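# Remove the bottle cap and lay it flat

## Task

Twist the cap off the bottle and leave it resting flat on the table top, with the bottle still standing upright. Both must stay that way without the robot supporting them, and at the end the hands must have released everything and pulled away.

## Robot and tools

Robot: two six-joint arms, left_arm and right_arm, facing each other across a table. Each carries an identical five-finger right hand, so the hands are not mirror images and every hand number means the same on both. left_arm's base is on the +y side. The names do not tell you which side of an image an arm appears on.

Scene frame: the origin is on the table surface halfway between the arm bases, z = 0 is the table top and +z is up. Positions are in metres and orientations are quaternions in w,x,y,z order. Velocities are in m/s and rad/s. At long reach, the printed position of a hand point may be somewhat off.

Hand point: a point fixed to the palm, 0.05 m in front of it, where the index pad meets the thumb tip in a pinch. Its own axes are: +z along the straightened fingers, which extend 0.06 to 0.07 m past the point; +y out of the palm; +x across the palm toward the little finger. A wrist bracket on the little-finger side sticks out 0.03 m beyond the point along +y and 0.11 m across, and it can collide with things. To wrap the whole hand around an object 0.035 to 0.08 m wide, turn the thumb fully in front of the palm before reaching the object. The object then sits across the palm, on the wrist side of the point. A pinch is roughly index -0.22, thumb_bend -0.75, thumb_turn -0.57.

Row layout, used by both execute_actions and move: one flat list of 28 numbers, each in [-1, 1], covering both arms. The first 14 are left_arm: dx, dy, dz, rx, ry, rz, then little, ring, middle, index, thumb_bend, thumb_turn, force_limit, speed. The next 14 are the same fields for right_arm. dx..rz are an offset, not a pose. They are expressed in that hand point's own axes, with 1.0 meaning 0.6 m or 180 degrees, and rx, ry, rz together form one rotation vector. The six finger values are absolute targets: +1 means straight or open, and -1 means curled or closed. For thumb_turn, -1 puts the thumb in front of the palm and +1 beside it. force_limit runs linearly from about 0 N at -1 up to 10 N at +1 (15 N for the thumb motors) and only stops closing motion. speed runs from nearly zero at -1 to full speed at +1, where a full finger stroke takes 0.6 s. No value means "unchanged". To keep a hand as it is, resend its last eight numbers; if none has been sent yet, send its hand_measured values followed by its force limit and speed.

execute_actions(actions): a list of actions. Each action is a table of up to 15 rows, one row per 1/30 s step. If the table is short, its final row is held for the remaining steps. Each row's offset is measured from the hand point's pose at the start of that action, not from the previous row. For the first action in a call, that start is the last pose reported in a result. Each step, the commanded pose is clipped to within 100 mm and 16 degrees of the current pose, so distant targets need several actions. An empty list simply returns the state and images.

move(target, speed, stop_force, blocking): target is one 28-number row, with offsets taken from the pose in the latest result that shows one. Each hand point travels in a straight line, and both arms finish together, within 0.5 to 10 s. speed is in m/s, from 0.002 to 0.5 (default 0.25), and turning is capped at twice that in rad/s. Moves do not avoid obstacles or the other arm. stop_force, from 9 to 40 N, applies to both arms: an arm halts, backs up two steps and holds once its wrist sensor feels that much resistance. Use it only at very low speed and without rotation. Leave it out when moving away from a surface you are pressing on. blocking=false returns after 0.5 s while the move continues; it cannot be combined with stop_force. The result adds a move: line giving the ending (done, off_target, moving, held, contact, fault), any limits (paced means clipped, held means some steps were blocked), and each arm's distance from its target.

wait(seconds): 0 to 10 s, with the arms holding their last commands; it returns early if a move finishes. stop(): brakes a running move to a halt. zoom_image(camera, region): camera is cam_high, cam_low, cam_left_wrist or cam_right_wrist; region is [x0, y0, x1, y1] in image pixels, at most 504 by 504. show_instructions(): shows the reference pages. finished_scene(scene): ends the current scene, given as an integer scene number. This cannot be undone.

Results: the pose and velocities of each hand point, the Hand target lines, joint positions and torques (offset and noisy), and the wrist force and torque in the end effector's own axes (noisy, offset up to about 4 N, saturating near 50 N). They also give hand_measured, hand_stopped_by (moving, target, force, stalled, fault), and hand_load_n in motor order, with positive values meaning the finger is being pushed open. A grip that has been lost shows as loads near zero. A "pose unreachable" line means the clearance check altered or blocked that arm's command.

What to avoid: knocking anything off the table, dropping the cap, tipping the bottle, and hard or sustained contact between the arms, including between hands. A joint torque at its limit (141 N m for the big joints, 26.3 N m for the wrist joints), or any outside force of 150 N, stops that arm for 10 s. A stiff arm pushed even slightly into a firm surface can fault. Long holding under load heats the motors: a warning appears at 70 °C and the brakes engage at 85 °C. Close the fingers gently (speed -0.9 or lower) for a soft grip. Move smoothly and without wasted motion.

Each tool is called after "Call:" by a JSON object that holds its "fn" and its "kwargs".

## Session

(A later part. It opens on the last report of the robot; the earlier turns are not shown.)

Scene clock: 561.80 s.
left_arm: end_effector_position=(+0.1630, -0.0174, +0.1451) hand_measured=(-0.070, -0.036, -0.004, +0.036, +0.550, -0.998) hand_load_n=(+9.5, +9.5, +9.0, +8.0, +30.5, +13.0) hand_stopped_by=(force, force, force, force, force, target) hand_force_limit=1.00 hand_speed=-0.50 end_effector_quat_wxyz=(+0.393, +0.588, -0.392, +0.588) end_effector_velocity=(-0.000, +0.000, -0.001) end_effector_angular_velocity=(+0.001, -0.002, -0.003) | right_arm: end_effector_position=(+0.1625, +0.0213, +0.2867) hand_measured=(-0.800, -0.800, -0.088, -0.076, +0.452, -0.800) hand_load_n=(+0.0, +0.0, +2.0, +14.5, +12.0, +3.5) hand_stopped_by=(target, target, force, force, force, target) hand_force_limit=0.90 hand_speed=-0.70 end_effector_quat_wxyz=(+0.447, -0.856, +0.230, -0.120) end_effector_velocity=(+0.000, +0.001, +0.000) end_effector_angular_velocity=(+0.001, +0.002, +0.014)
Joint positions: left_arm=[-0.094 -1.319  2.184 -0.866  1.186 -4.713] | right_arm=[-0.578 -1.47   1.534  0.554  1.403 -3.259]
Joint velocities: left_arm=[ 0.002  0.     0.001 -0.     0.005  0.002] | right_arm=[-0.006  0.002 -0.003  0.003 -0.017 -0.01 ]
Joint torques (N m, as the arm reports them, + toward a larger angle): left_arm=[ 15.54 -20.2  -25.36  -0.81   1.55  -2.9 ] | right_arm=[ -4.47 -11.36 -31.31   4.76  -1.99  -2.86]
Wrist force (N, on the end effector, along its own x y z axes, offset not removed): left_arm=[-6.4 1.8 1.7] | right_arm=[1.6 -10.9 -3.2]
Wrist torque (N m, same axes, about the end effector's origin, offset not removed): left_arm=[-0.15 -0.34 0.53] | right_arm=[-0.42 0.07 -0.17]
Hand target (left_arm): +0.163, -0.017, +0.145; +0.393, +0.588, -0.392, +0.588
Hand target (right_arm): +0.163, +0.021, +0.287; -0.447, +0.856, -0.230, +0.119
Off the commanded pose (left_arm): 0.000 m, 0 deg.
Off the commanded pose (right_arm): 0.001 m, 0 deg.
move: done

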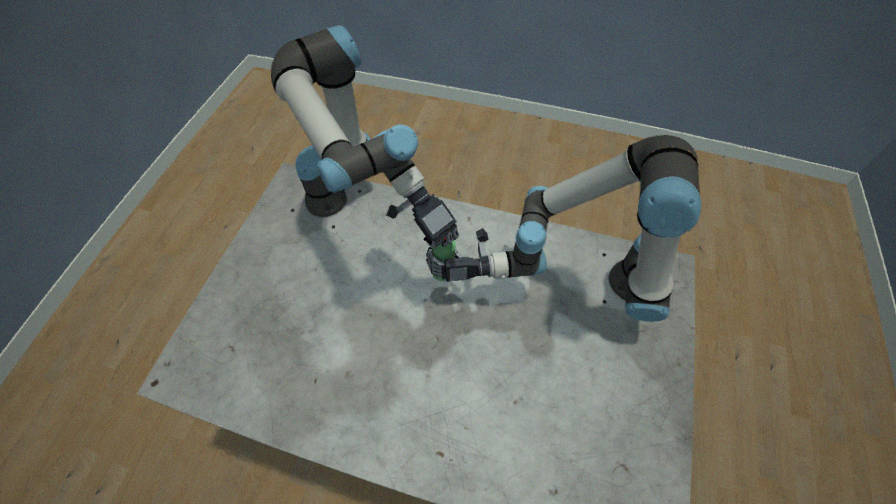

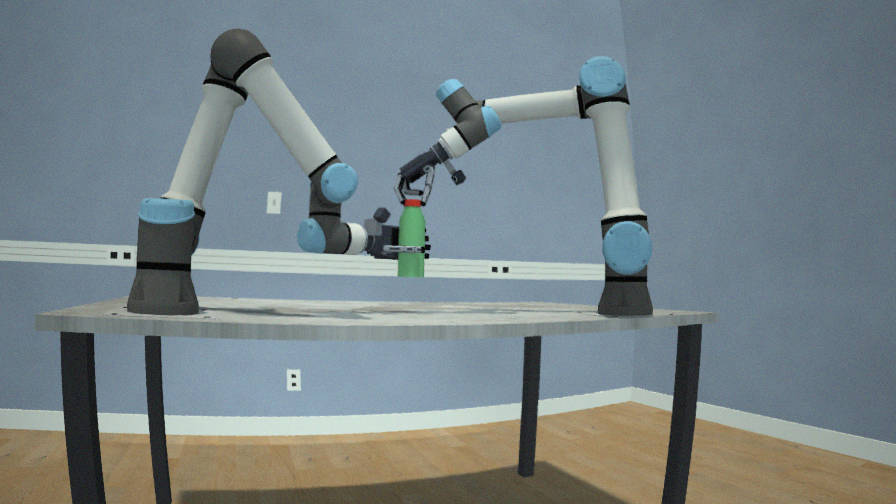

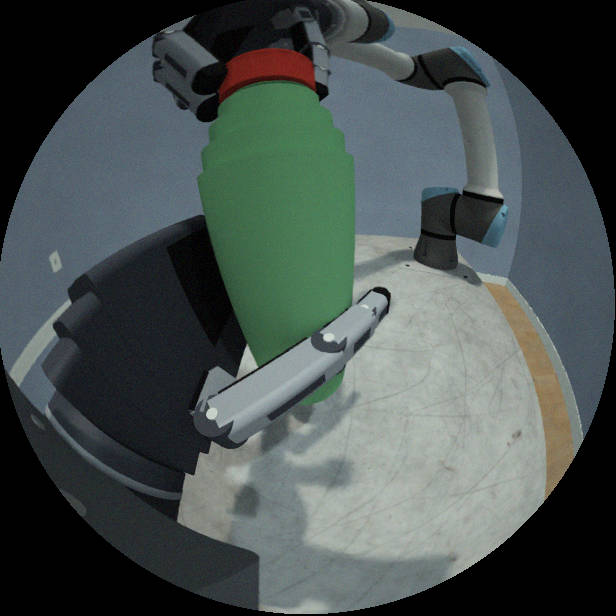

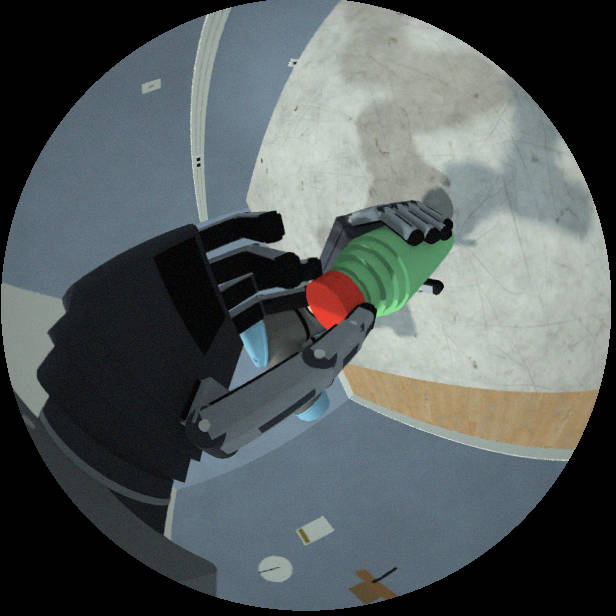

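Call:
{"fn": "move", "kwargs": {"target": [0,0.01563,-0.00642,-0.125,0,0, -0.98,-0.98,-0.98,-0.98,-0.98,-1,1.0,-0.5, -0.0139,0.00652,-0.01715,0,-0.3186,-0.2231, -0.8,-0.8,-0.63,-0.63,-0.63,-0.8,0.9,-0.8], "speed": 0.35}}

Scene clock: 578.97 s.
left_arm: end_effector_position=(+0.1529, -0.0174, +0.1450) hand_measured=(-0.068, -0.034, -0.004, +0.036, +0.550, -1.000) hand_load_n=(+18.0, +14.5, +9.0, +4.5, +31.5, +6.5) hand_stopped_by=(force, force, force, force, force, target) hand_force_limit=1.00 hand_speed=-0.50 end_effector_quat_wxyz=(+0.500, +0.501, -0.499, +0.500) end_effector_velocity=(-0.001, -0.001, +0.001) end_effector_angular_velocity=(-0.003, -0.001, -0.003) | right_arm: end_effector_position=(+0.1500, +0.0162, +0.2890) hand_measured=(-0.800, -0.800, -0.114, -0.066, +0.452, -0.800) hand_load_n=(+0.0, +0.0, +3.5, +15.0, +9.0, -2.0) hand_stopped_by=(target, target, force, force, force, target) hand_force_limit=0.90 hand_speed=-0.80 end_effector_quat_wxyz=(-0.436, +0.833, +0.302, -0.156) end_effector_velocity=(-0.000, -0.000, -0.000) end_effector_angular_velocity=(-0.003, +0.002, +0.012)
Joint positions: left_arm=[ 0.138 -1.234  2.058 -0.825  1.811 -4.713] | right_arm=[-0.773 -1.014  1.138  1.514  0.61  -4.798]
Joint velocities: left_arm=[-0.001  0.001 -0.003 -0.001  0.002  0.   ] | right_arm=[ 0.001  0.007 -0.007  0.018  0.002 -0.019]
Joint torques (N m, as the arm reports them, + toward a larger angle): left_arm=[ 17.15 -26.15 -21.7   -0.68   3.07  -2.73] | right_arm=[  4.16 -26.92 -28.12   6.11   4.41  -2.24]
Wrist force (N, on the end effector, along its own x y z axes, offset not removed): left_arm=[-10.8 -1.6 16.4] | right_arm=[9.3 -17.9 4.0]
Wrist torque (N m, same axes, about the end effector's origin, offset not removed): left_arm=[-0.17 -1.60 -0.16] | right_arm=[-0.07 0.67 -0.39]
Hand target (left_arm): +0.153, -0.017, +0.145; +0.500, +0.501, -0.499, +0.500
Hand target (right_arm): +0.150, +0.016, +0.289; -0.435, +0.833, +0.303, -0.157
Off the commanded pose (left_arm): 0.000 m, 0 deg.
Off the commanded pose (right_arm): 0.000 m, 0 deg.
move: done

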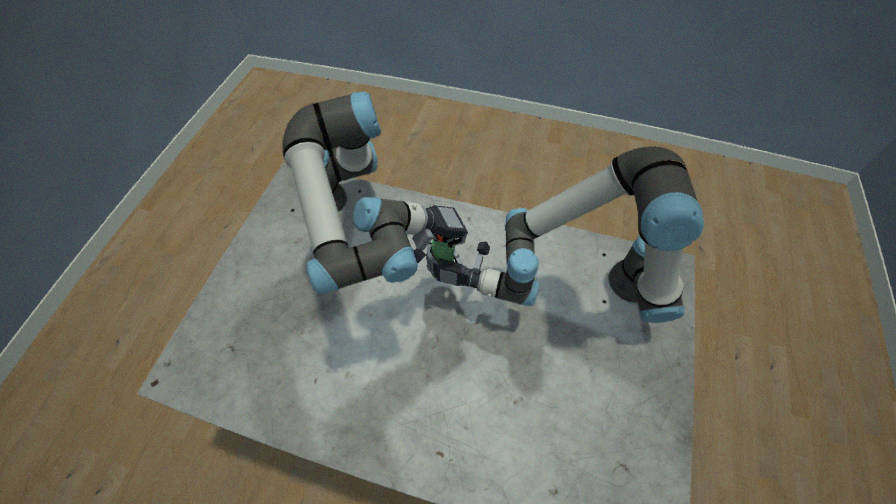

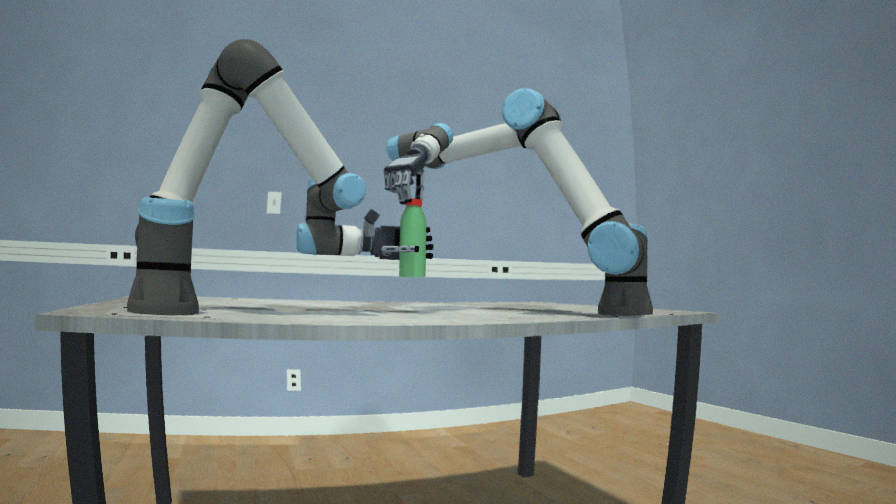

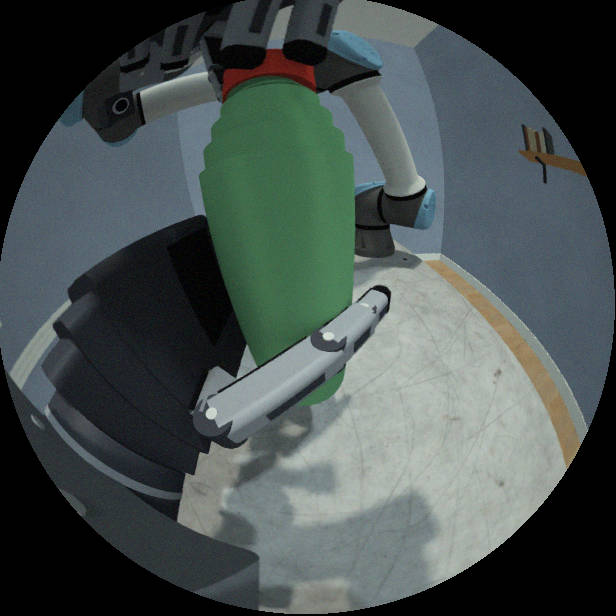

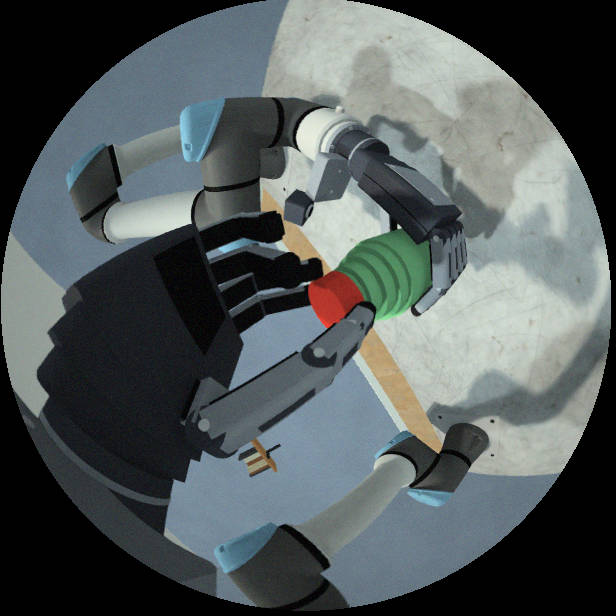

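Call:
{"fn": "execute_actions", "kwargs": {"actions": [[[0,0,0,0,0,0, -0.98,-0.98,-0.98,-0.98,-0.98,-1,1.0,-0.5, 0.001,-0.0011,0.001,0,0,0, -0.8,-0.8,-0.63,-0.63,-0.63,-0.8,0.9,-0.8],[0,0,0,0,0,0, -0.98,-0.98,-0.98,-0.98,-0.98,-1,1.0,-0.5, 0.002,-0.0021,0.002,0,0,0, -0.8,-0.8,-0.63,-0.63,-0.63,-0.8,0.9,-0.8],[0,0,0,0,0,0, -0.98,-0.98,-0.98,-0.98,-0.98,-1,1.0,-0.5, 0.003,-0.0032,0.003,0,0,0, -0.8,-0.8,-0.63,-0.63,-0.63,-0.8,0.9,-0.8],[0,0,0,0,0,0, -0.98,-0.98,-0.98,-0.98,-0.98,-1,1.0,-0.5, 0.00417,-0.0043,0.00411,0,0,0, -0.8,-0.8,-0.63,-0.63,-0.63,-0.8,0.9,-0.8],[0,0,0,0,0,0, -0.98,-0.98,-0.98,-0.98,-0.98,-1,1.0,-0.5, 0.00417,-0.0043,0.00411,0,0,0, -0.8,-0.8,-0.63,-0.63,-0.63,-0.8,0.9,-0.8],[0,0,0,0,0,0, -0.98,-0.98,-0.98,-0.98,-0.98,-1,1.0,-0.5, 0.00417,-0.0043,0.00411,0,0,0, -0.8,-0.8,-0.63,-0.63,-0.63,-0.8,0.9,-0.8],[0,0,0,0,0,0, -0.98,-0.98,-0.98,-0.98,-0.98,-1,1.0,-0.5, 0.00417,-0.0043,0.00411,0,0,0, -0.8,-0.8,-0.63,-0.63,-0.63,-0.8,0.9,-0.8],[0,0,0,0,0,0, -0.98,-0.98,-0.98,-0.98,-0.98,-1,1.0,-0.5, 0.00417,-0.0043,0.00411,0,0,0, -0.8,-0.8,-0.6,-0.6,-0.6,-0.8,0.9,-0.8]]]}}

Scene clock: 608.80 s.
left_arm: end_effector_position=(+0.1530, -0.0174, +0.1450) hand_measured=(-0.068, -0.034, -0.004, +0.036, +0.550, -1.000) hand_load_n=(+9.5, +9.0, +8.0, +7.0, +31.0, +13.0) hand_stopped_by=(force, force, force, force, force, target) hand_force_limit=1.00 hand_speed=-0.50 end_effector_quat_wxyz=(+0.500, +0.501, -0.499, +0.500) end_effector_velocity=(-0.000, -0.001, +0.001) end_effector_angular_velocity=(-0.001, -0.000, +0.000) | right_arm: end_effector_position=(+0.1497, +0.0203, +0.2897) hand_measured=(-0.800, -0.800, -0.164, -0.068, +0.458, -0.800) hand_load_n=(+0.0, +0.0, +11.5, +4.5, +17.5, +6.5) hand_stopped_by=(target, target, force, force, force, target) hand_force_limit=0.90 hand_speed=-0.80 end_effector_quat_wxyz=(-0.436, +0.833, +0.302, -0.156) end_effector_velocity=(-0.000, +0.001, +0.000) end_effector_angular_velocity=(+0.000, -0.000, +0.001)
Joint positions: left_arm=[ 0.139 -1.234  2.058 -0.825  1.811 -4.713] | right_arm=[-0.767 -1.006  1.121  1.513  0.609 -4.786]
Joint velocities: left_arm=[-0.001 -0.    -0.002  0.001 -0.001  0.   ] | right_arm=[ 0.002  0.002 -0.004  0.    -0.     0.002]
Joint torques (N m, as the arm reports them, + toward a larger angle): left_arm=[  0.12 -32.35  -8.53  -2.01  -1.87  -1.85] | right_arm=[  7.78 -29.38 -34.43  -0.1   -2.78   2.57]
Wrist force (N, on the end effector, along its own x y z axes, offset not removed): left_arm=[-2.8 2.2 -2.5] | right_arm=[-2.0 -2.8 -6.1]
Wrist torque (N m, same axes, about the end effector's origin, offset not removed): left_arm=[0.47 0.30 0.16] | right_arm=[-0.09 0.53 -0.22]
Hand target (left_arm): +0.153, -0.017, +0.145; +0.500, +0.501, -0.499, +0.500
Hand target (right_arm): +0.150, +0.020, +0.290; -0.436, +0.833, +0.302, -0.156
Off the commanded pose (left_arm): 0.000 m, 0 deg.
Off the commanded pose (right_arm): 0.000 m, 0 deg.

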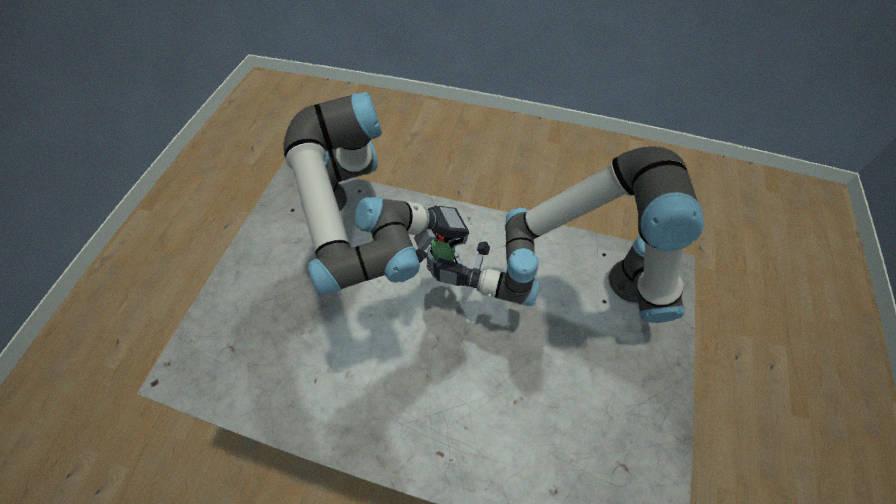

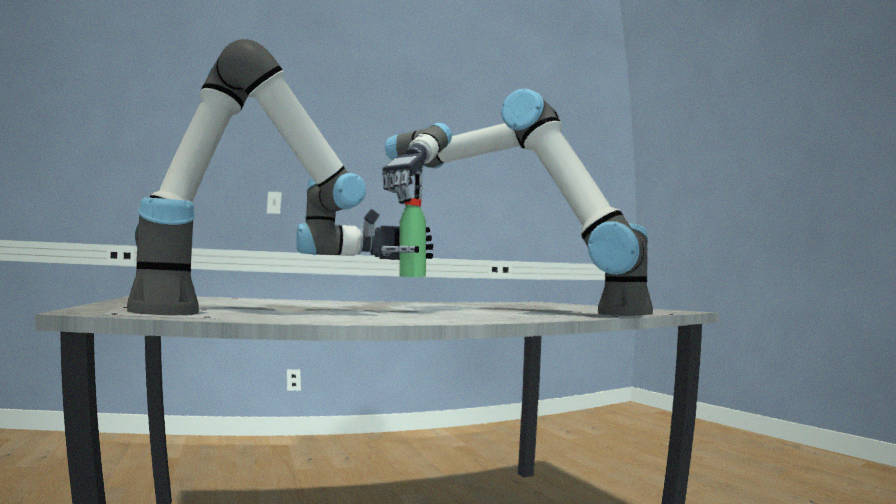

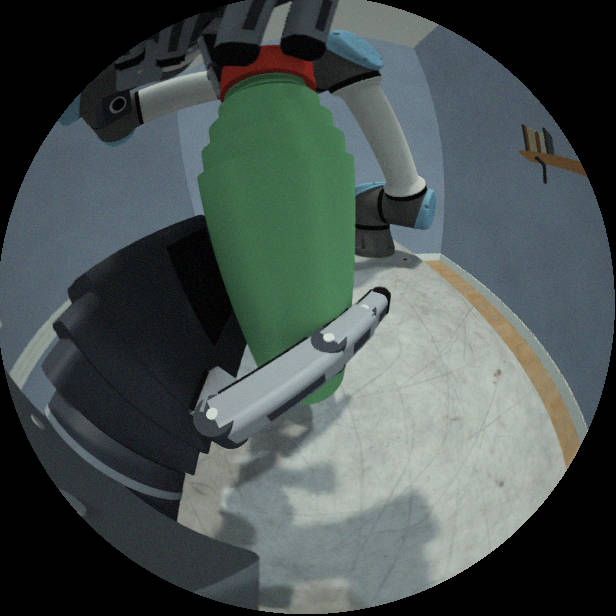

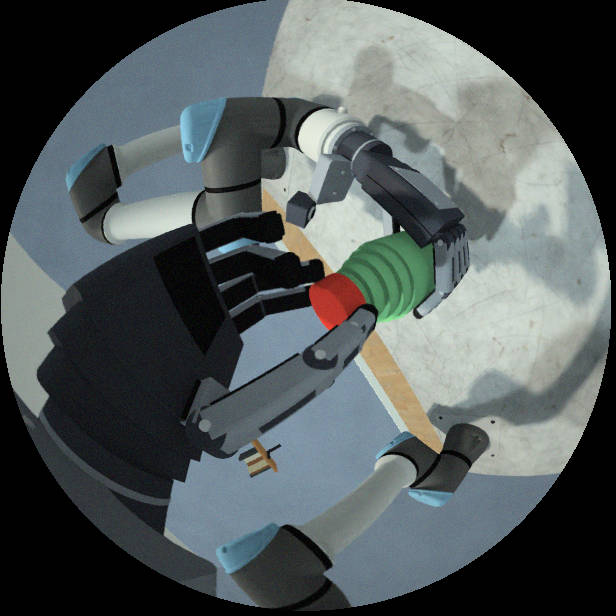

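Call:
{"fn": "move", "kwargs": {"target": [0,0,0,0,0,0, -0.98,-0.98,-0.98,-0.98,-0.98,-1,1.0,-0.5, -0.01683,0.00475,-0.01173,0,-0.2731,-0.1912, -0.8,-0.8,-0.6,-0.63,-0.6,-0.8,0.9,-0.8], "speed": 0.3}}

Call:
{"fn": "zoom_image", "kwargs": {"camera": "cam_low", "region": [350, 130, 470, 250]}}

Scene clock: 623.03 s.
left_arm: end_effector_position=(+0.1530, -0.0174, +0.1451) hand_measured=(-0.068, -0.034, -0.004, +0.036, +0.550, -1.000) hand_load_n=(+9.5, +10.0, +9.5, +8.0, +29.0, +10.5) hand_stopped_by=(force, force, force, force, force, target) hand_force_limit=1.00 hand_speed=-0.50 end_effector_quat_wxyz=(+0.500, +0.501, -0.499, +0.500) end_effector_velocity=(+0.001, +0.001, -0.001) end_effector_angular_velocity=(+0.002, +0.001, +0.001) | right_arm: end_effector_position=(+0.1464, +0.0082, +0.2910) hand_measured=(-0.800, -0.800, -0.164, -0.086, +0.458, -0.800) hand_load_n=(+0.0, +0.0, +9.0, +11.0, +19.5, +4.5) hand_stopped_by=(target, target, force, force, force, target) hand_force_limit=0.90 hand_speed=-0.80 end_effector_quat_wxyz=(-0.299, +0.571, +0.679, -0.352) end_effector_velocity=(+0.000, -0.000, +0.000) end_effector_angular_velocity=(-0.001, -0.001, +0.012)
Joint positions: left_arm=[ 0.139 -1.234  2.058 -0.825  1.811 -4.713] | right_arm=[-0.599 -0.642  0.661  2.398  1.05  -5.873]
Joint velocities: left_arm=[ 0.001 -0.     0.002 -0.    -0.    -0.   ] | right_arm=[ 0.003  0.005 -0.009  0.007  0.008 -0.006]
Joint torques (N m, as the arm reports them, + toward a larger angle): left_arm=[ 12.36 -21.4  -24.13  -2.9    1.78   2.21] | right_arm=[  4.81 -39.54 -31.22   4.49   1.67  -2.44]
Wrist force (N, on the end effector, along its own x y z axes, offset not removed): left_arm=[-2.9 -2.5 0.8] | right_arm=[0.7 -3.9 -3.0]
Wrist torque (N m, same axes, about the end effector's origin, offset not removed): left_arm=[0.00 0.24 -0.26] | right_arm=[0.00 0.31 -0.23]
Hand target (left_arm): +0.153, -0.017, +0.145; +0.500, +0.501, -0.499, +0.500
Hand target (right_arm): +0.146, +0.008, +0.291; -0.298, +0.571, +0.679, -0.352
Off the commanded pose (left_arm): 0.000 m, 0 deg.
Off the commanded pose (right_arm): 0.000 m, 0 deg.
move: done

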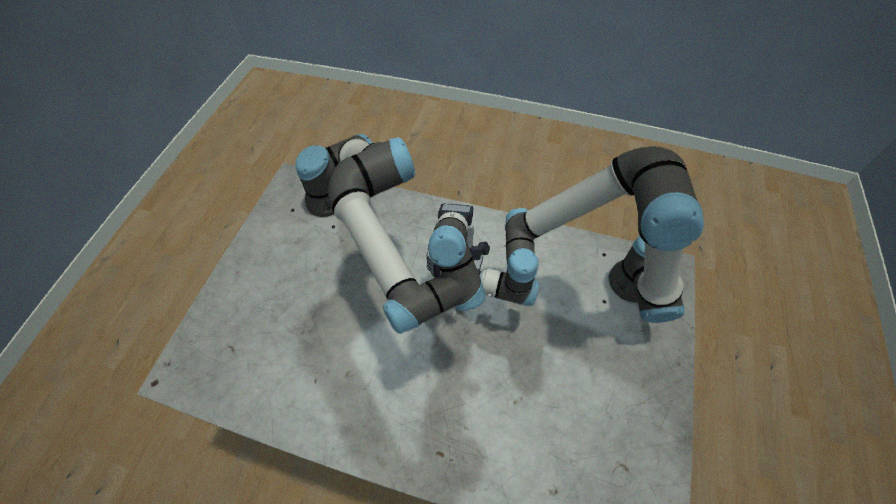

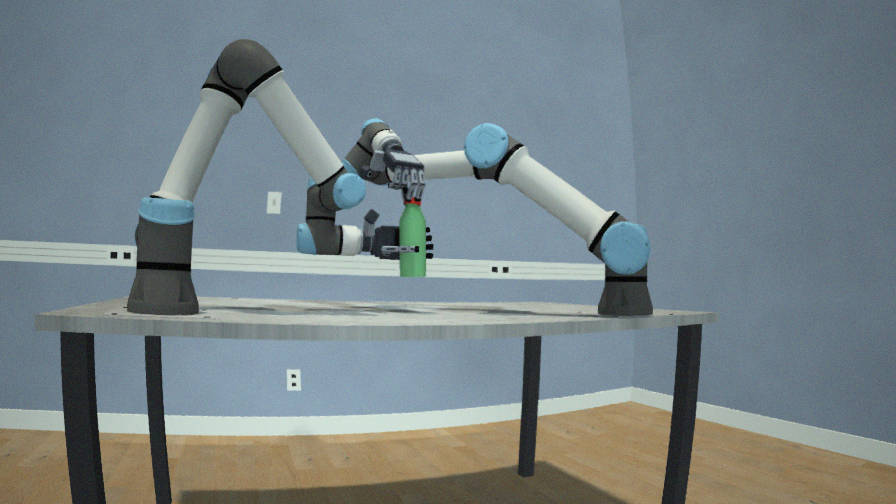

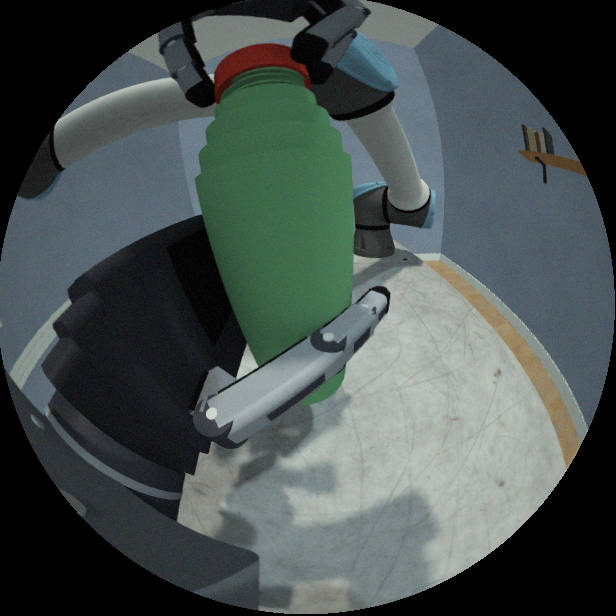

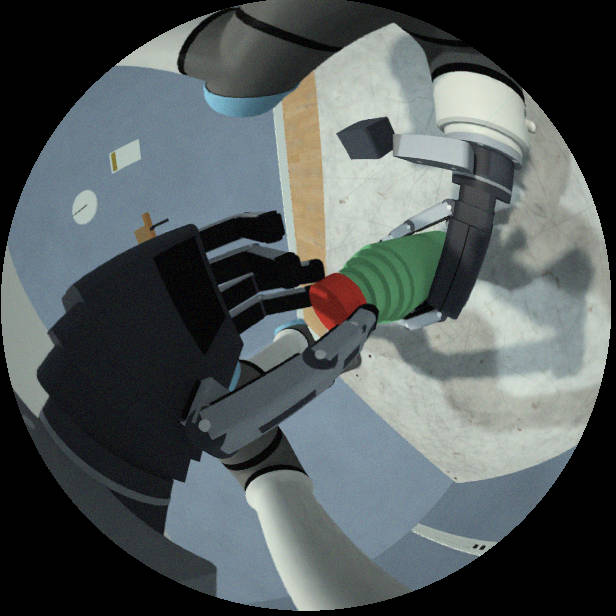

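Region (350, 130, 470, 250) of cam_low's 896x504 image, scaled by 4.200, with more detail than that image has.

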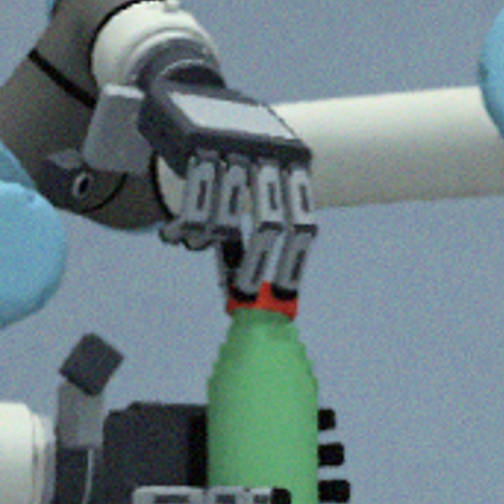

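Call:
{"fn": "move", "kwargs": {"target": [0,0,0,0,0,0, -0.98,-0.98,-0.98,-0.98,-0.98,-1,1.0,-0.5, 0,-0.0109,-0.00765,0,0,0, -0.8,-0.8,-0.6,-0.63,-0.6,-0.8,0.9,-0.8], "speed": 0.012, "stop_force": 9}}

Call:
{"fn": "zoom_image", "kwargs": {"camera": "cam_low", "region": [350, 130, 470, 250]}}

Scene clock: 632.00 s.
left_arm: end_effector_position=(+0.1530, -0.0174, +0.1451) hand_measured=(-0.068, -0.034, -0.004, +0.036, +0.550, -1.000) hand_load_n=(+9.0, +9.5, +9.0, +8.5, +29.0, +11.5) hand_stopped_by=(force, force, force, force, force, target) hand_force_limit=1.00 hand_speed=-0.50 end_effector_quat_wxyz=(+0.500, +0.501, -0.499, +0.500) end_effector_velocity=(-0.002, -0.000, -0.000) end_effector_angular_velocity=(+0.001, -0.001, -0.002) | right_arm: end_effector_position=(+0.1464, +0.0082, +0.2988) hand_measured=(-0.800, -0.800, -0.164, -0.086, +0.458, -0.800) hand_load_n=(+0.0, +0.0, +8.5, +10.5, +20.0, +4.5) hand_stopped_by=(target, target, force, force, force, target) hand_force_limit=0.90 hand_speed=-0.80 end_effector_quat_wxyz=(-0.299, +0.571, +0.679, -0.352) end_effector_velocity=(+0.000, +0.000, +0.003) end_effector_angular_velocity=(+0.002, -0.001, -0.000)
Joint positions: left_arm=[ 0.139 -1.234  2.058 -0.825  1.811 -4.713] | right_arm=[-0.599 -0.642  0.642  2.418  1.05  -5.873]
Joint velocities: left_arm=[-0.002 -0.     0.001  0.     0.     0.001] | right_arm=[-0.    -0.    -0.007  0.006 -0.    -0.   ]
Joint torques (N m, as the arm reports them, + toward a larger angle): left_arm=[ 11.82 -25.15 -23.25   0.15  -0.44   2.18] | right_arm=[ -5.18 -62.9  -31.04   5.42  -2.04   2.14]
Wrist force (N, on the end effector, along its own x y z axes, offset not removed): left_arm=[-2.3 3.1 -1.2] | right_arm=[-1.1 -2.9 -1.4]
Wrist torque (N m, same axes, about the end effector's origin, offset not removed): left_arm=[0.46 0.41 0.11] | right_arm=[-0.16 0.25 -0.29]
Hand target (left_arm): +0.153, -0.017, +0.145; +0.500, +0.501, -0.499, +0.500
Hand target (right_arm): +0.146, +0.008, +0.299; -0.299, +0.571, +0.679, -0.352
Off the commanded pose (left_arm): 0.000 m, 0 deg.
Off the commanded pose (right_arm): 0.000 m, 0 deg.
move: done

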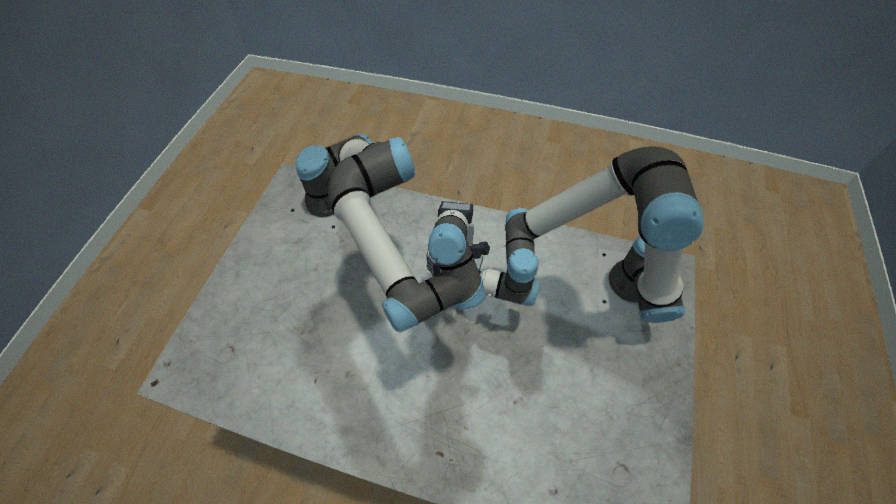

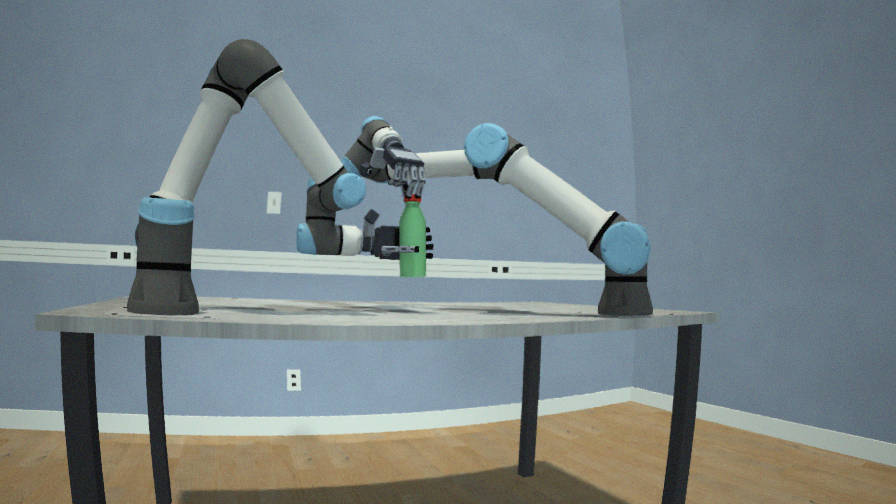

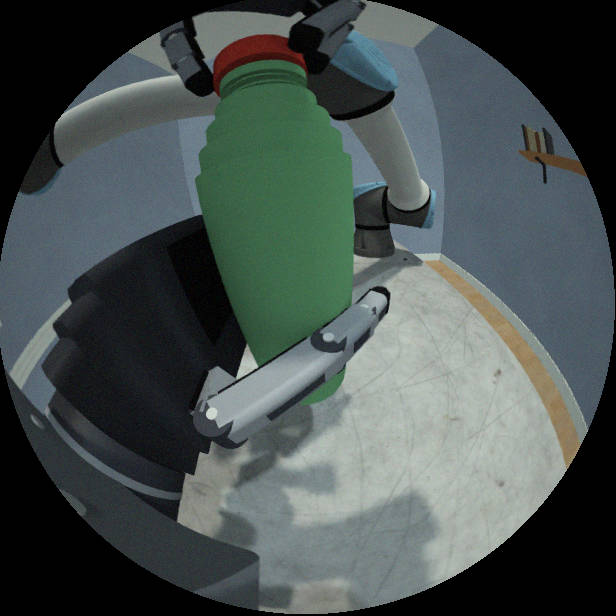

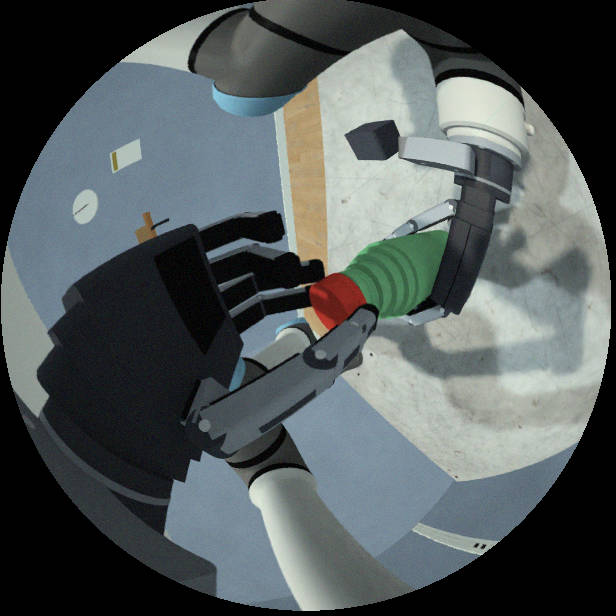

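Region (350, 130, 470, 250) of cam_low's 896x504 image, scaled by 4.200, with more detail than that image has.

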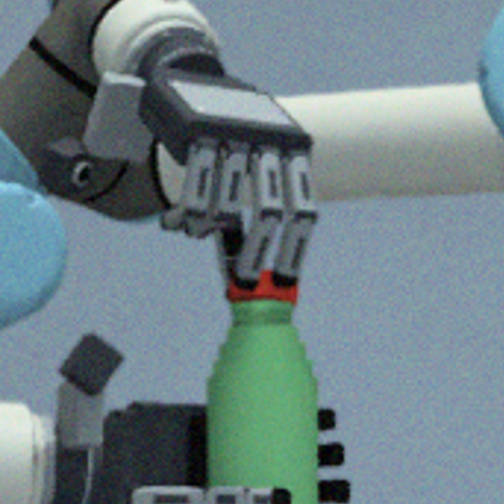

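Call:
{"fn": "execute_actions", "kwargs": {"actions": []}}

Scene clock: 653.47 s.
left_arm: end_effector_position=(+0.1530, -0.0174, +0.1451) hand_measured=(-0.068, -0.034, -0.004, +0.036, +0.550, -1.000) hand_load_n=(+9.0, +9.5, +9.0, +8.5, +29.0, +11.5) hand_stopped_by=(force, force, force, force, force, target) hand_force_limit=1.00 hand_speed=-0.50 end_effector_quat_wxyz=(+0.500, +0.501, -0.499, +0.500) end_effector_velocity=(-0.001, -0.001, +0.001) end_effector_angular_velocity=(-0.000, -0.001, -0.002) | right_arm: end_effector_position=(+0.1465, +0.0082, +0.2990) hand_measured=(-0.800, -0.800, -0.164, -0.086, +0.458, -0.800) hand_load_n=(+0.0, +0.0, +8.5, +10.5, +20.0, +4.5) hand_stopped_by=(target, target, force, force, force, target) hand_force_limit=0.90 hand_speed=-0.80 end_effector_quat_wxyz=(-0.299, +0.571, +0.679, -0.352) end_effector_velocity=(-0.000, -0.000, +0.001) end_effector_angular_velocity=(-0.001, +0.000, -0.001)
Joint positions: left_arm=[ 0.139 -1.234  2.058 -0.825  1.811 -4.713] | right_arm=[-0.599 -0.642  0.642  2.419  1.05  -5.873]
Joint velocities: left_arm=[-0.002 -0.    -0.002  0.002  0.     0.001] | right_arm=[ 0.    -0.001  0.001  0.    -0.001  0.002]
Joint torques (N m, as the arm reports them, + toward a larger angle): left_arm=[  9.71 -32.79 -21.61   0.04   1.85   2.27] | right_arm=[ -5.5  -41.24 -32.     5.23  -2.03   2.22]
Wrist force (N, on the end effector, along its own x y z axes, offset not removed): left_arm=[-3.3 0.8 -1.2] | right_arm=[-0.1 -5.6 -2.9]
Wrist torque (N m, same axes, about the end effector's origin, offset not removed): left_arm=[0.21 0.49 -0.02] | right_arm=[-0.51 0.21 -0.28]
Hand target (left_arm): +0.153, -0.017, +0.145; +0.500, +0.501, -0.499, +0.500
Hand target (right_arm): +0.146, +0.008, +0.299; -0.299, +0.571, +0.679, -0.352
Off the commanded pose (left_arm): 0.000 m, 0 deg.
Off the commanded pose (right_arm): 0.000 m, 0 deg.

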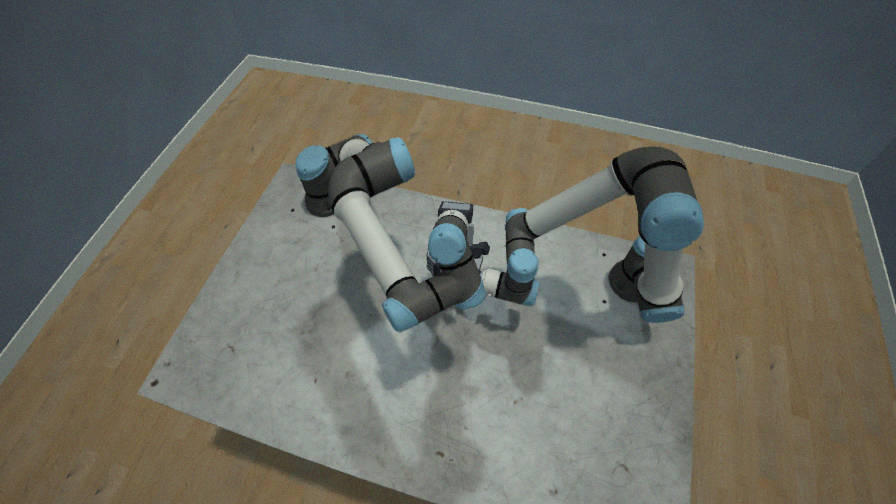

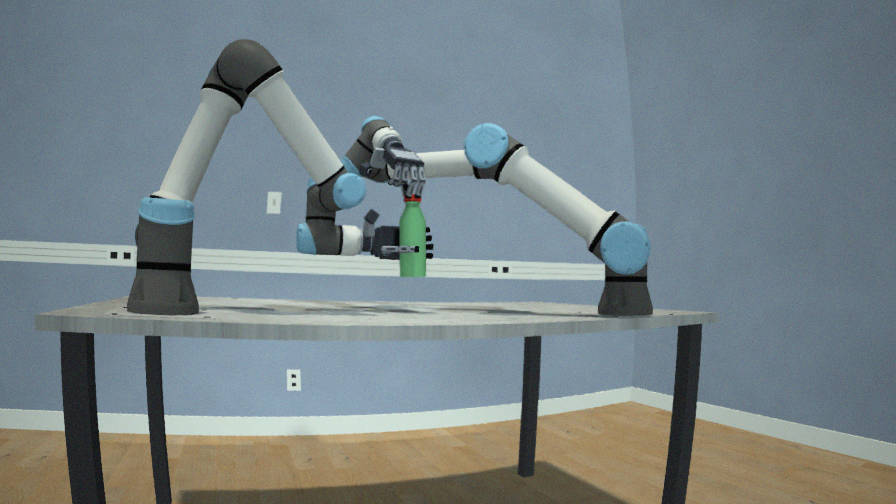

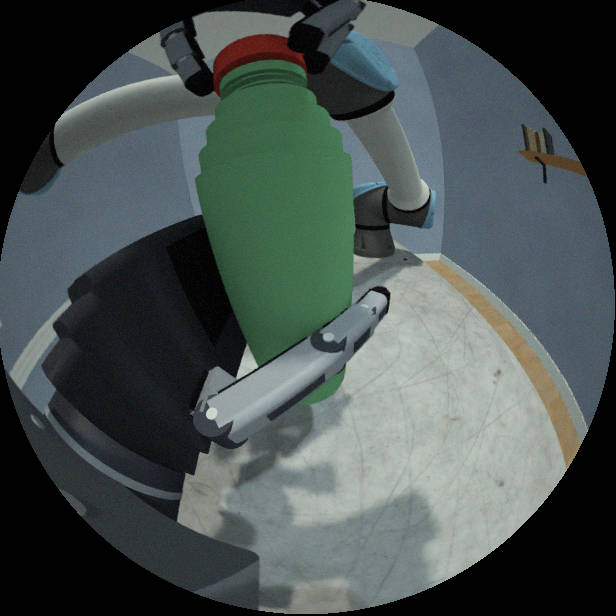

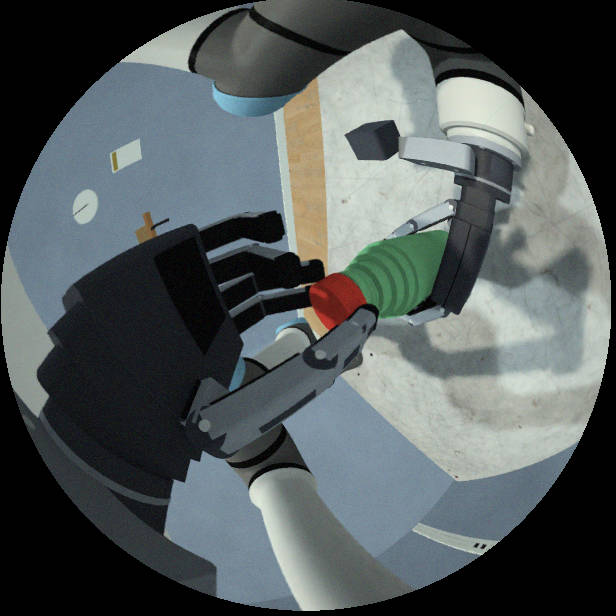

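I'll separate the bottle and cap by lowering the bottle and lifting the cap slightly.

Call:
{"fn": "move", "kwargs": {"target": [-0.0667,0,0,0,0,0,-0.98,-0.98,-0.98,-0.98,-0.98,-1,1.0,-0.5, 0,-0.01365,-0.00956,0,0,0,-0.8,-0.8,-0.6,-0.63,-0.6,-0.8,0.9,-0.8], "speed": 0.04}}

Scene clock: 660.10 s.
left_arm: end_effector_position=(+0.1530, -0.0174, +0.1052) hand_measured=(-0.068, -0.034, -0.004, +0.036, +0.550, -1.000) hand_load_n=(+9.0, +9.5, +9.0, +8.5, +29.0, +11.5) hand_stopped_by=(force, force, force, force, force, target) hand_force_limit=1.00 hand_speed=-0.50 end_effector_quat_wxyz=(+0.500, +0.501, -0.499, +0.500) end_effector_velocity=(-0.001, -0.000, -0.002) end_effector_angular_velocity=(-0.000, +0.002, -0.002) | right_arm: end_effector_position=(+0.1465, +0.0082, +0.3090) hand_measured=(-0.800, -0.800, -0.164, -0.086, +0.458, -0.800) hand_load_n=(+0.0, +0.0, +8.5, +10.5, +20.0, +4.5) hand_stopped_by=(target, target, force, force, force, target) hand_force_limit=0.90 hand_speed=-0.80 end_effector_quat_wxyz=(-0.299, +0.571, +0.679, -0.352) end_effector_velocity=(+0.000, +0.000, +0.001) end_effector_angular_velocity=(+0.001, -0.001, +0.001)
Joint positions: left_arm=[ 0.139 -1.151  2.084 -0.932  1.811 -4.713] | right_arm=[-0.599 -0.642  0.615  2.444  1.05  -5.873]
Joint velocities: left_arm=[-0.002  0.005  0.001 -0.006  0.    -0.002] | right_arm=[ 0.     0.    -0.003  0.002  0.001 -0.   ]
Joint torques (N m, as the arm reports them, + toward a larger angle): left_arm=[ 13.65 -20.55  -6.15  -4.05   1.85   0.91] | right_arm=[ -4.4  -41.1  -33.91   5.15  -1.49   1.36]
Wrist force (N, on the end effector, along its own x y z axes, offset not removed): left_arm=[0.4 2.6 -4.8] | right_arm=[-1.0 -3.8 -2.4]
Wrist torque (N m, same axes, about the end effector's origin, offset not removed): left_arm=[0.63 -0.04 0.15] | right_arm=[-0.31 0.19 -0.24]
Hand target (left_arm): +0.153, -0.017, +0.105; +0.500, +0.501, -0.499, +0.500
Hand target (right_arm): +0.146, +0.008, +0.309; -0.299, +0.571, +0.679, -0.352
Off the commanded pose (left_arm): 0.000 m, 0 deg.
Off the commanded pose (right_arm): 0.000 m, 0 deg.
move: done

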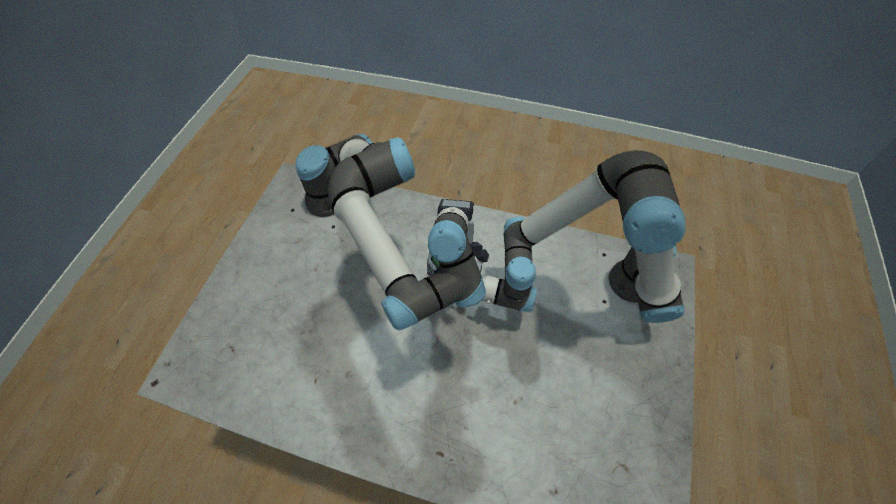

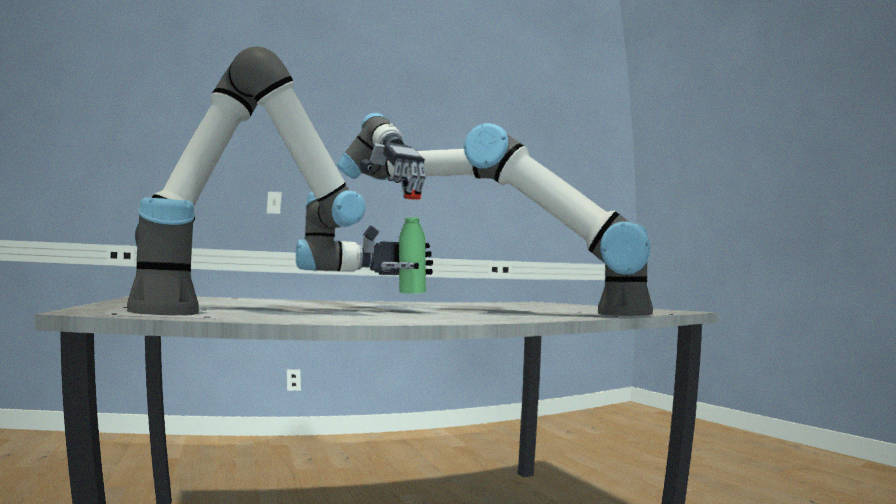

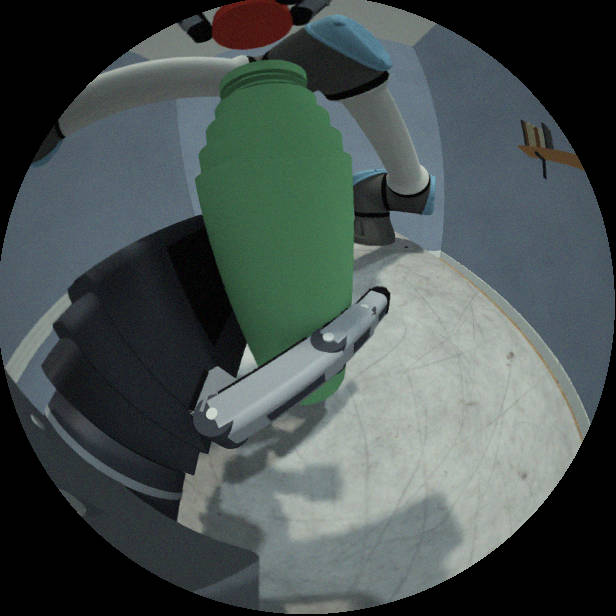

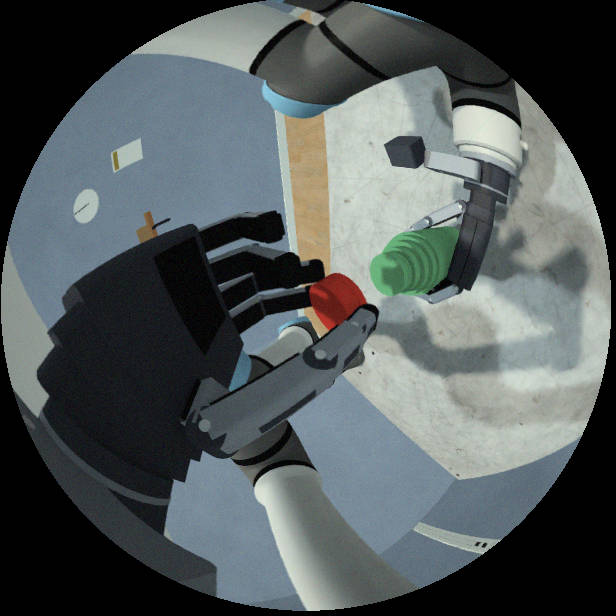

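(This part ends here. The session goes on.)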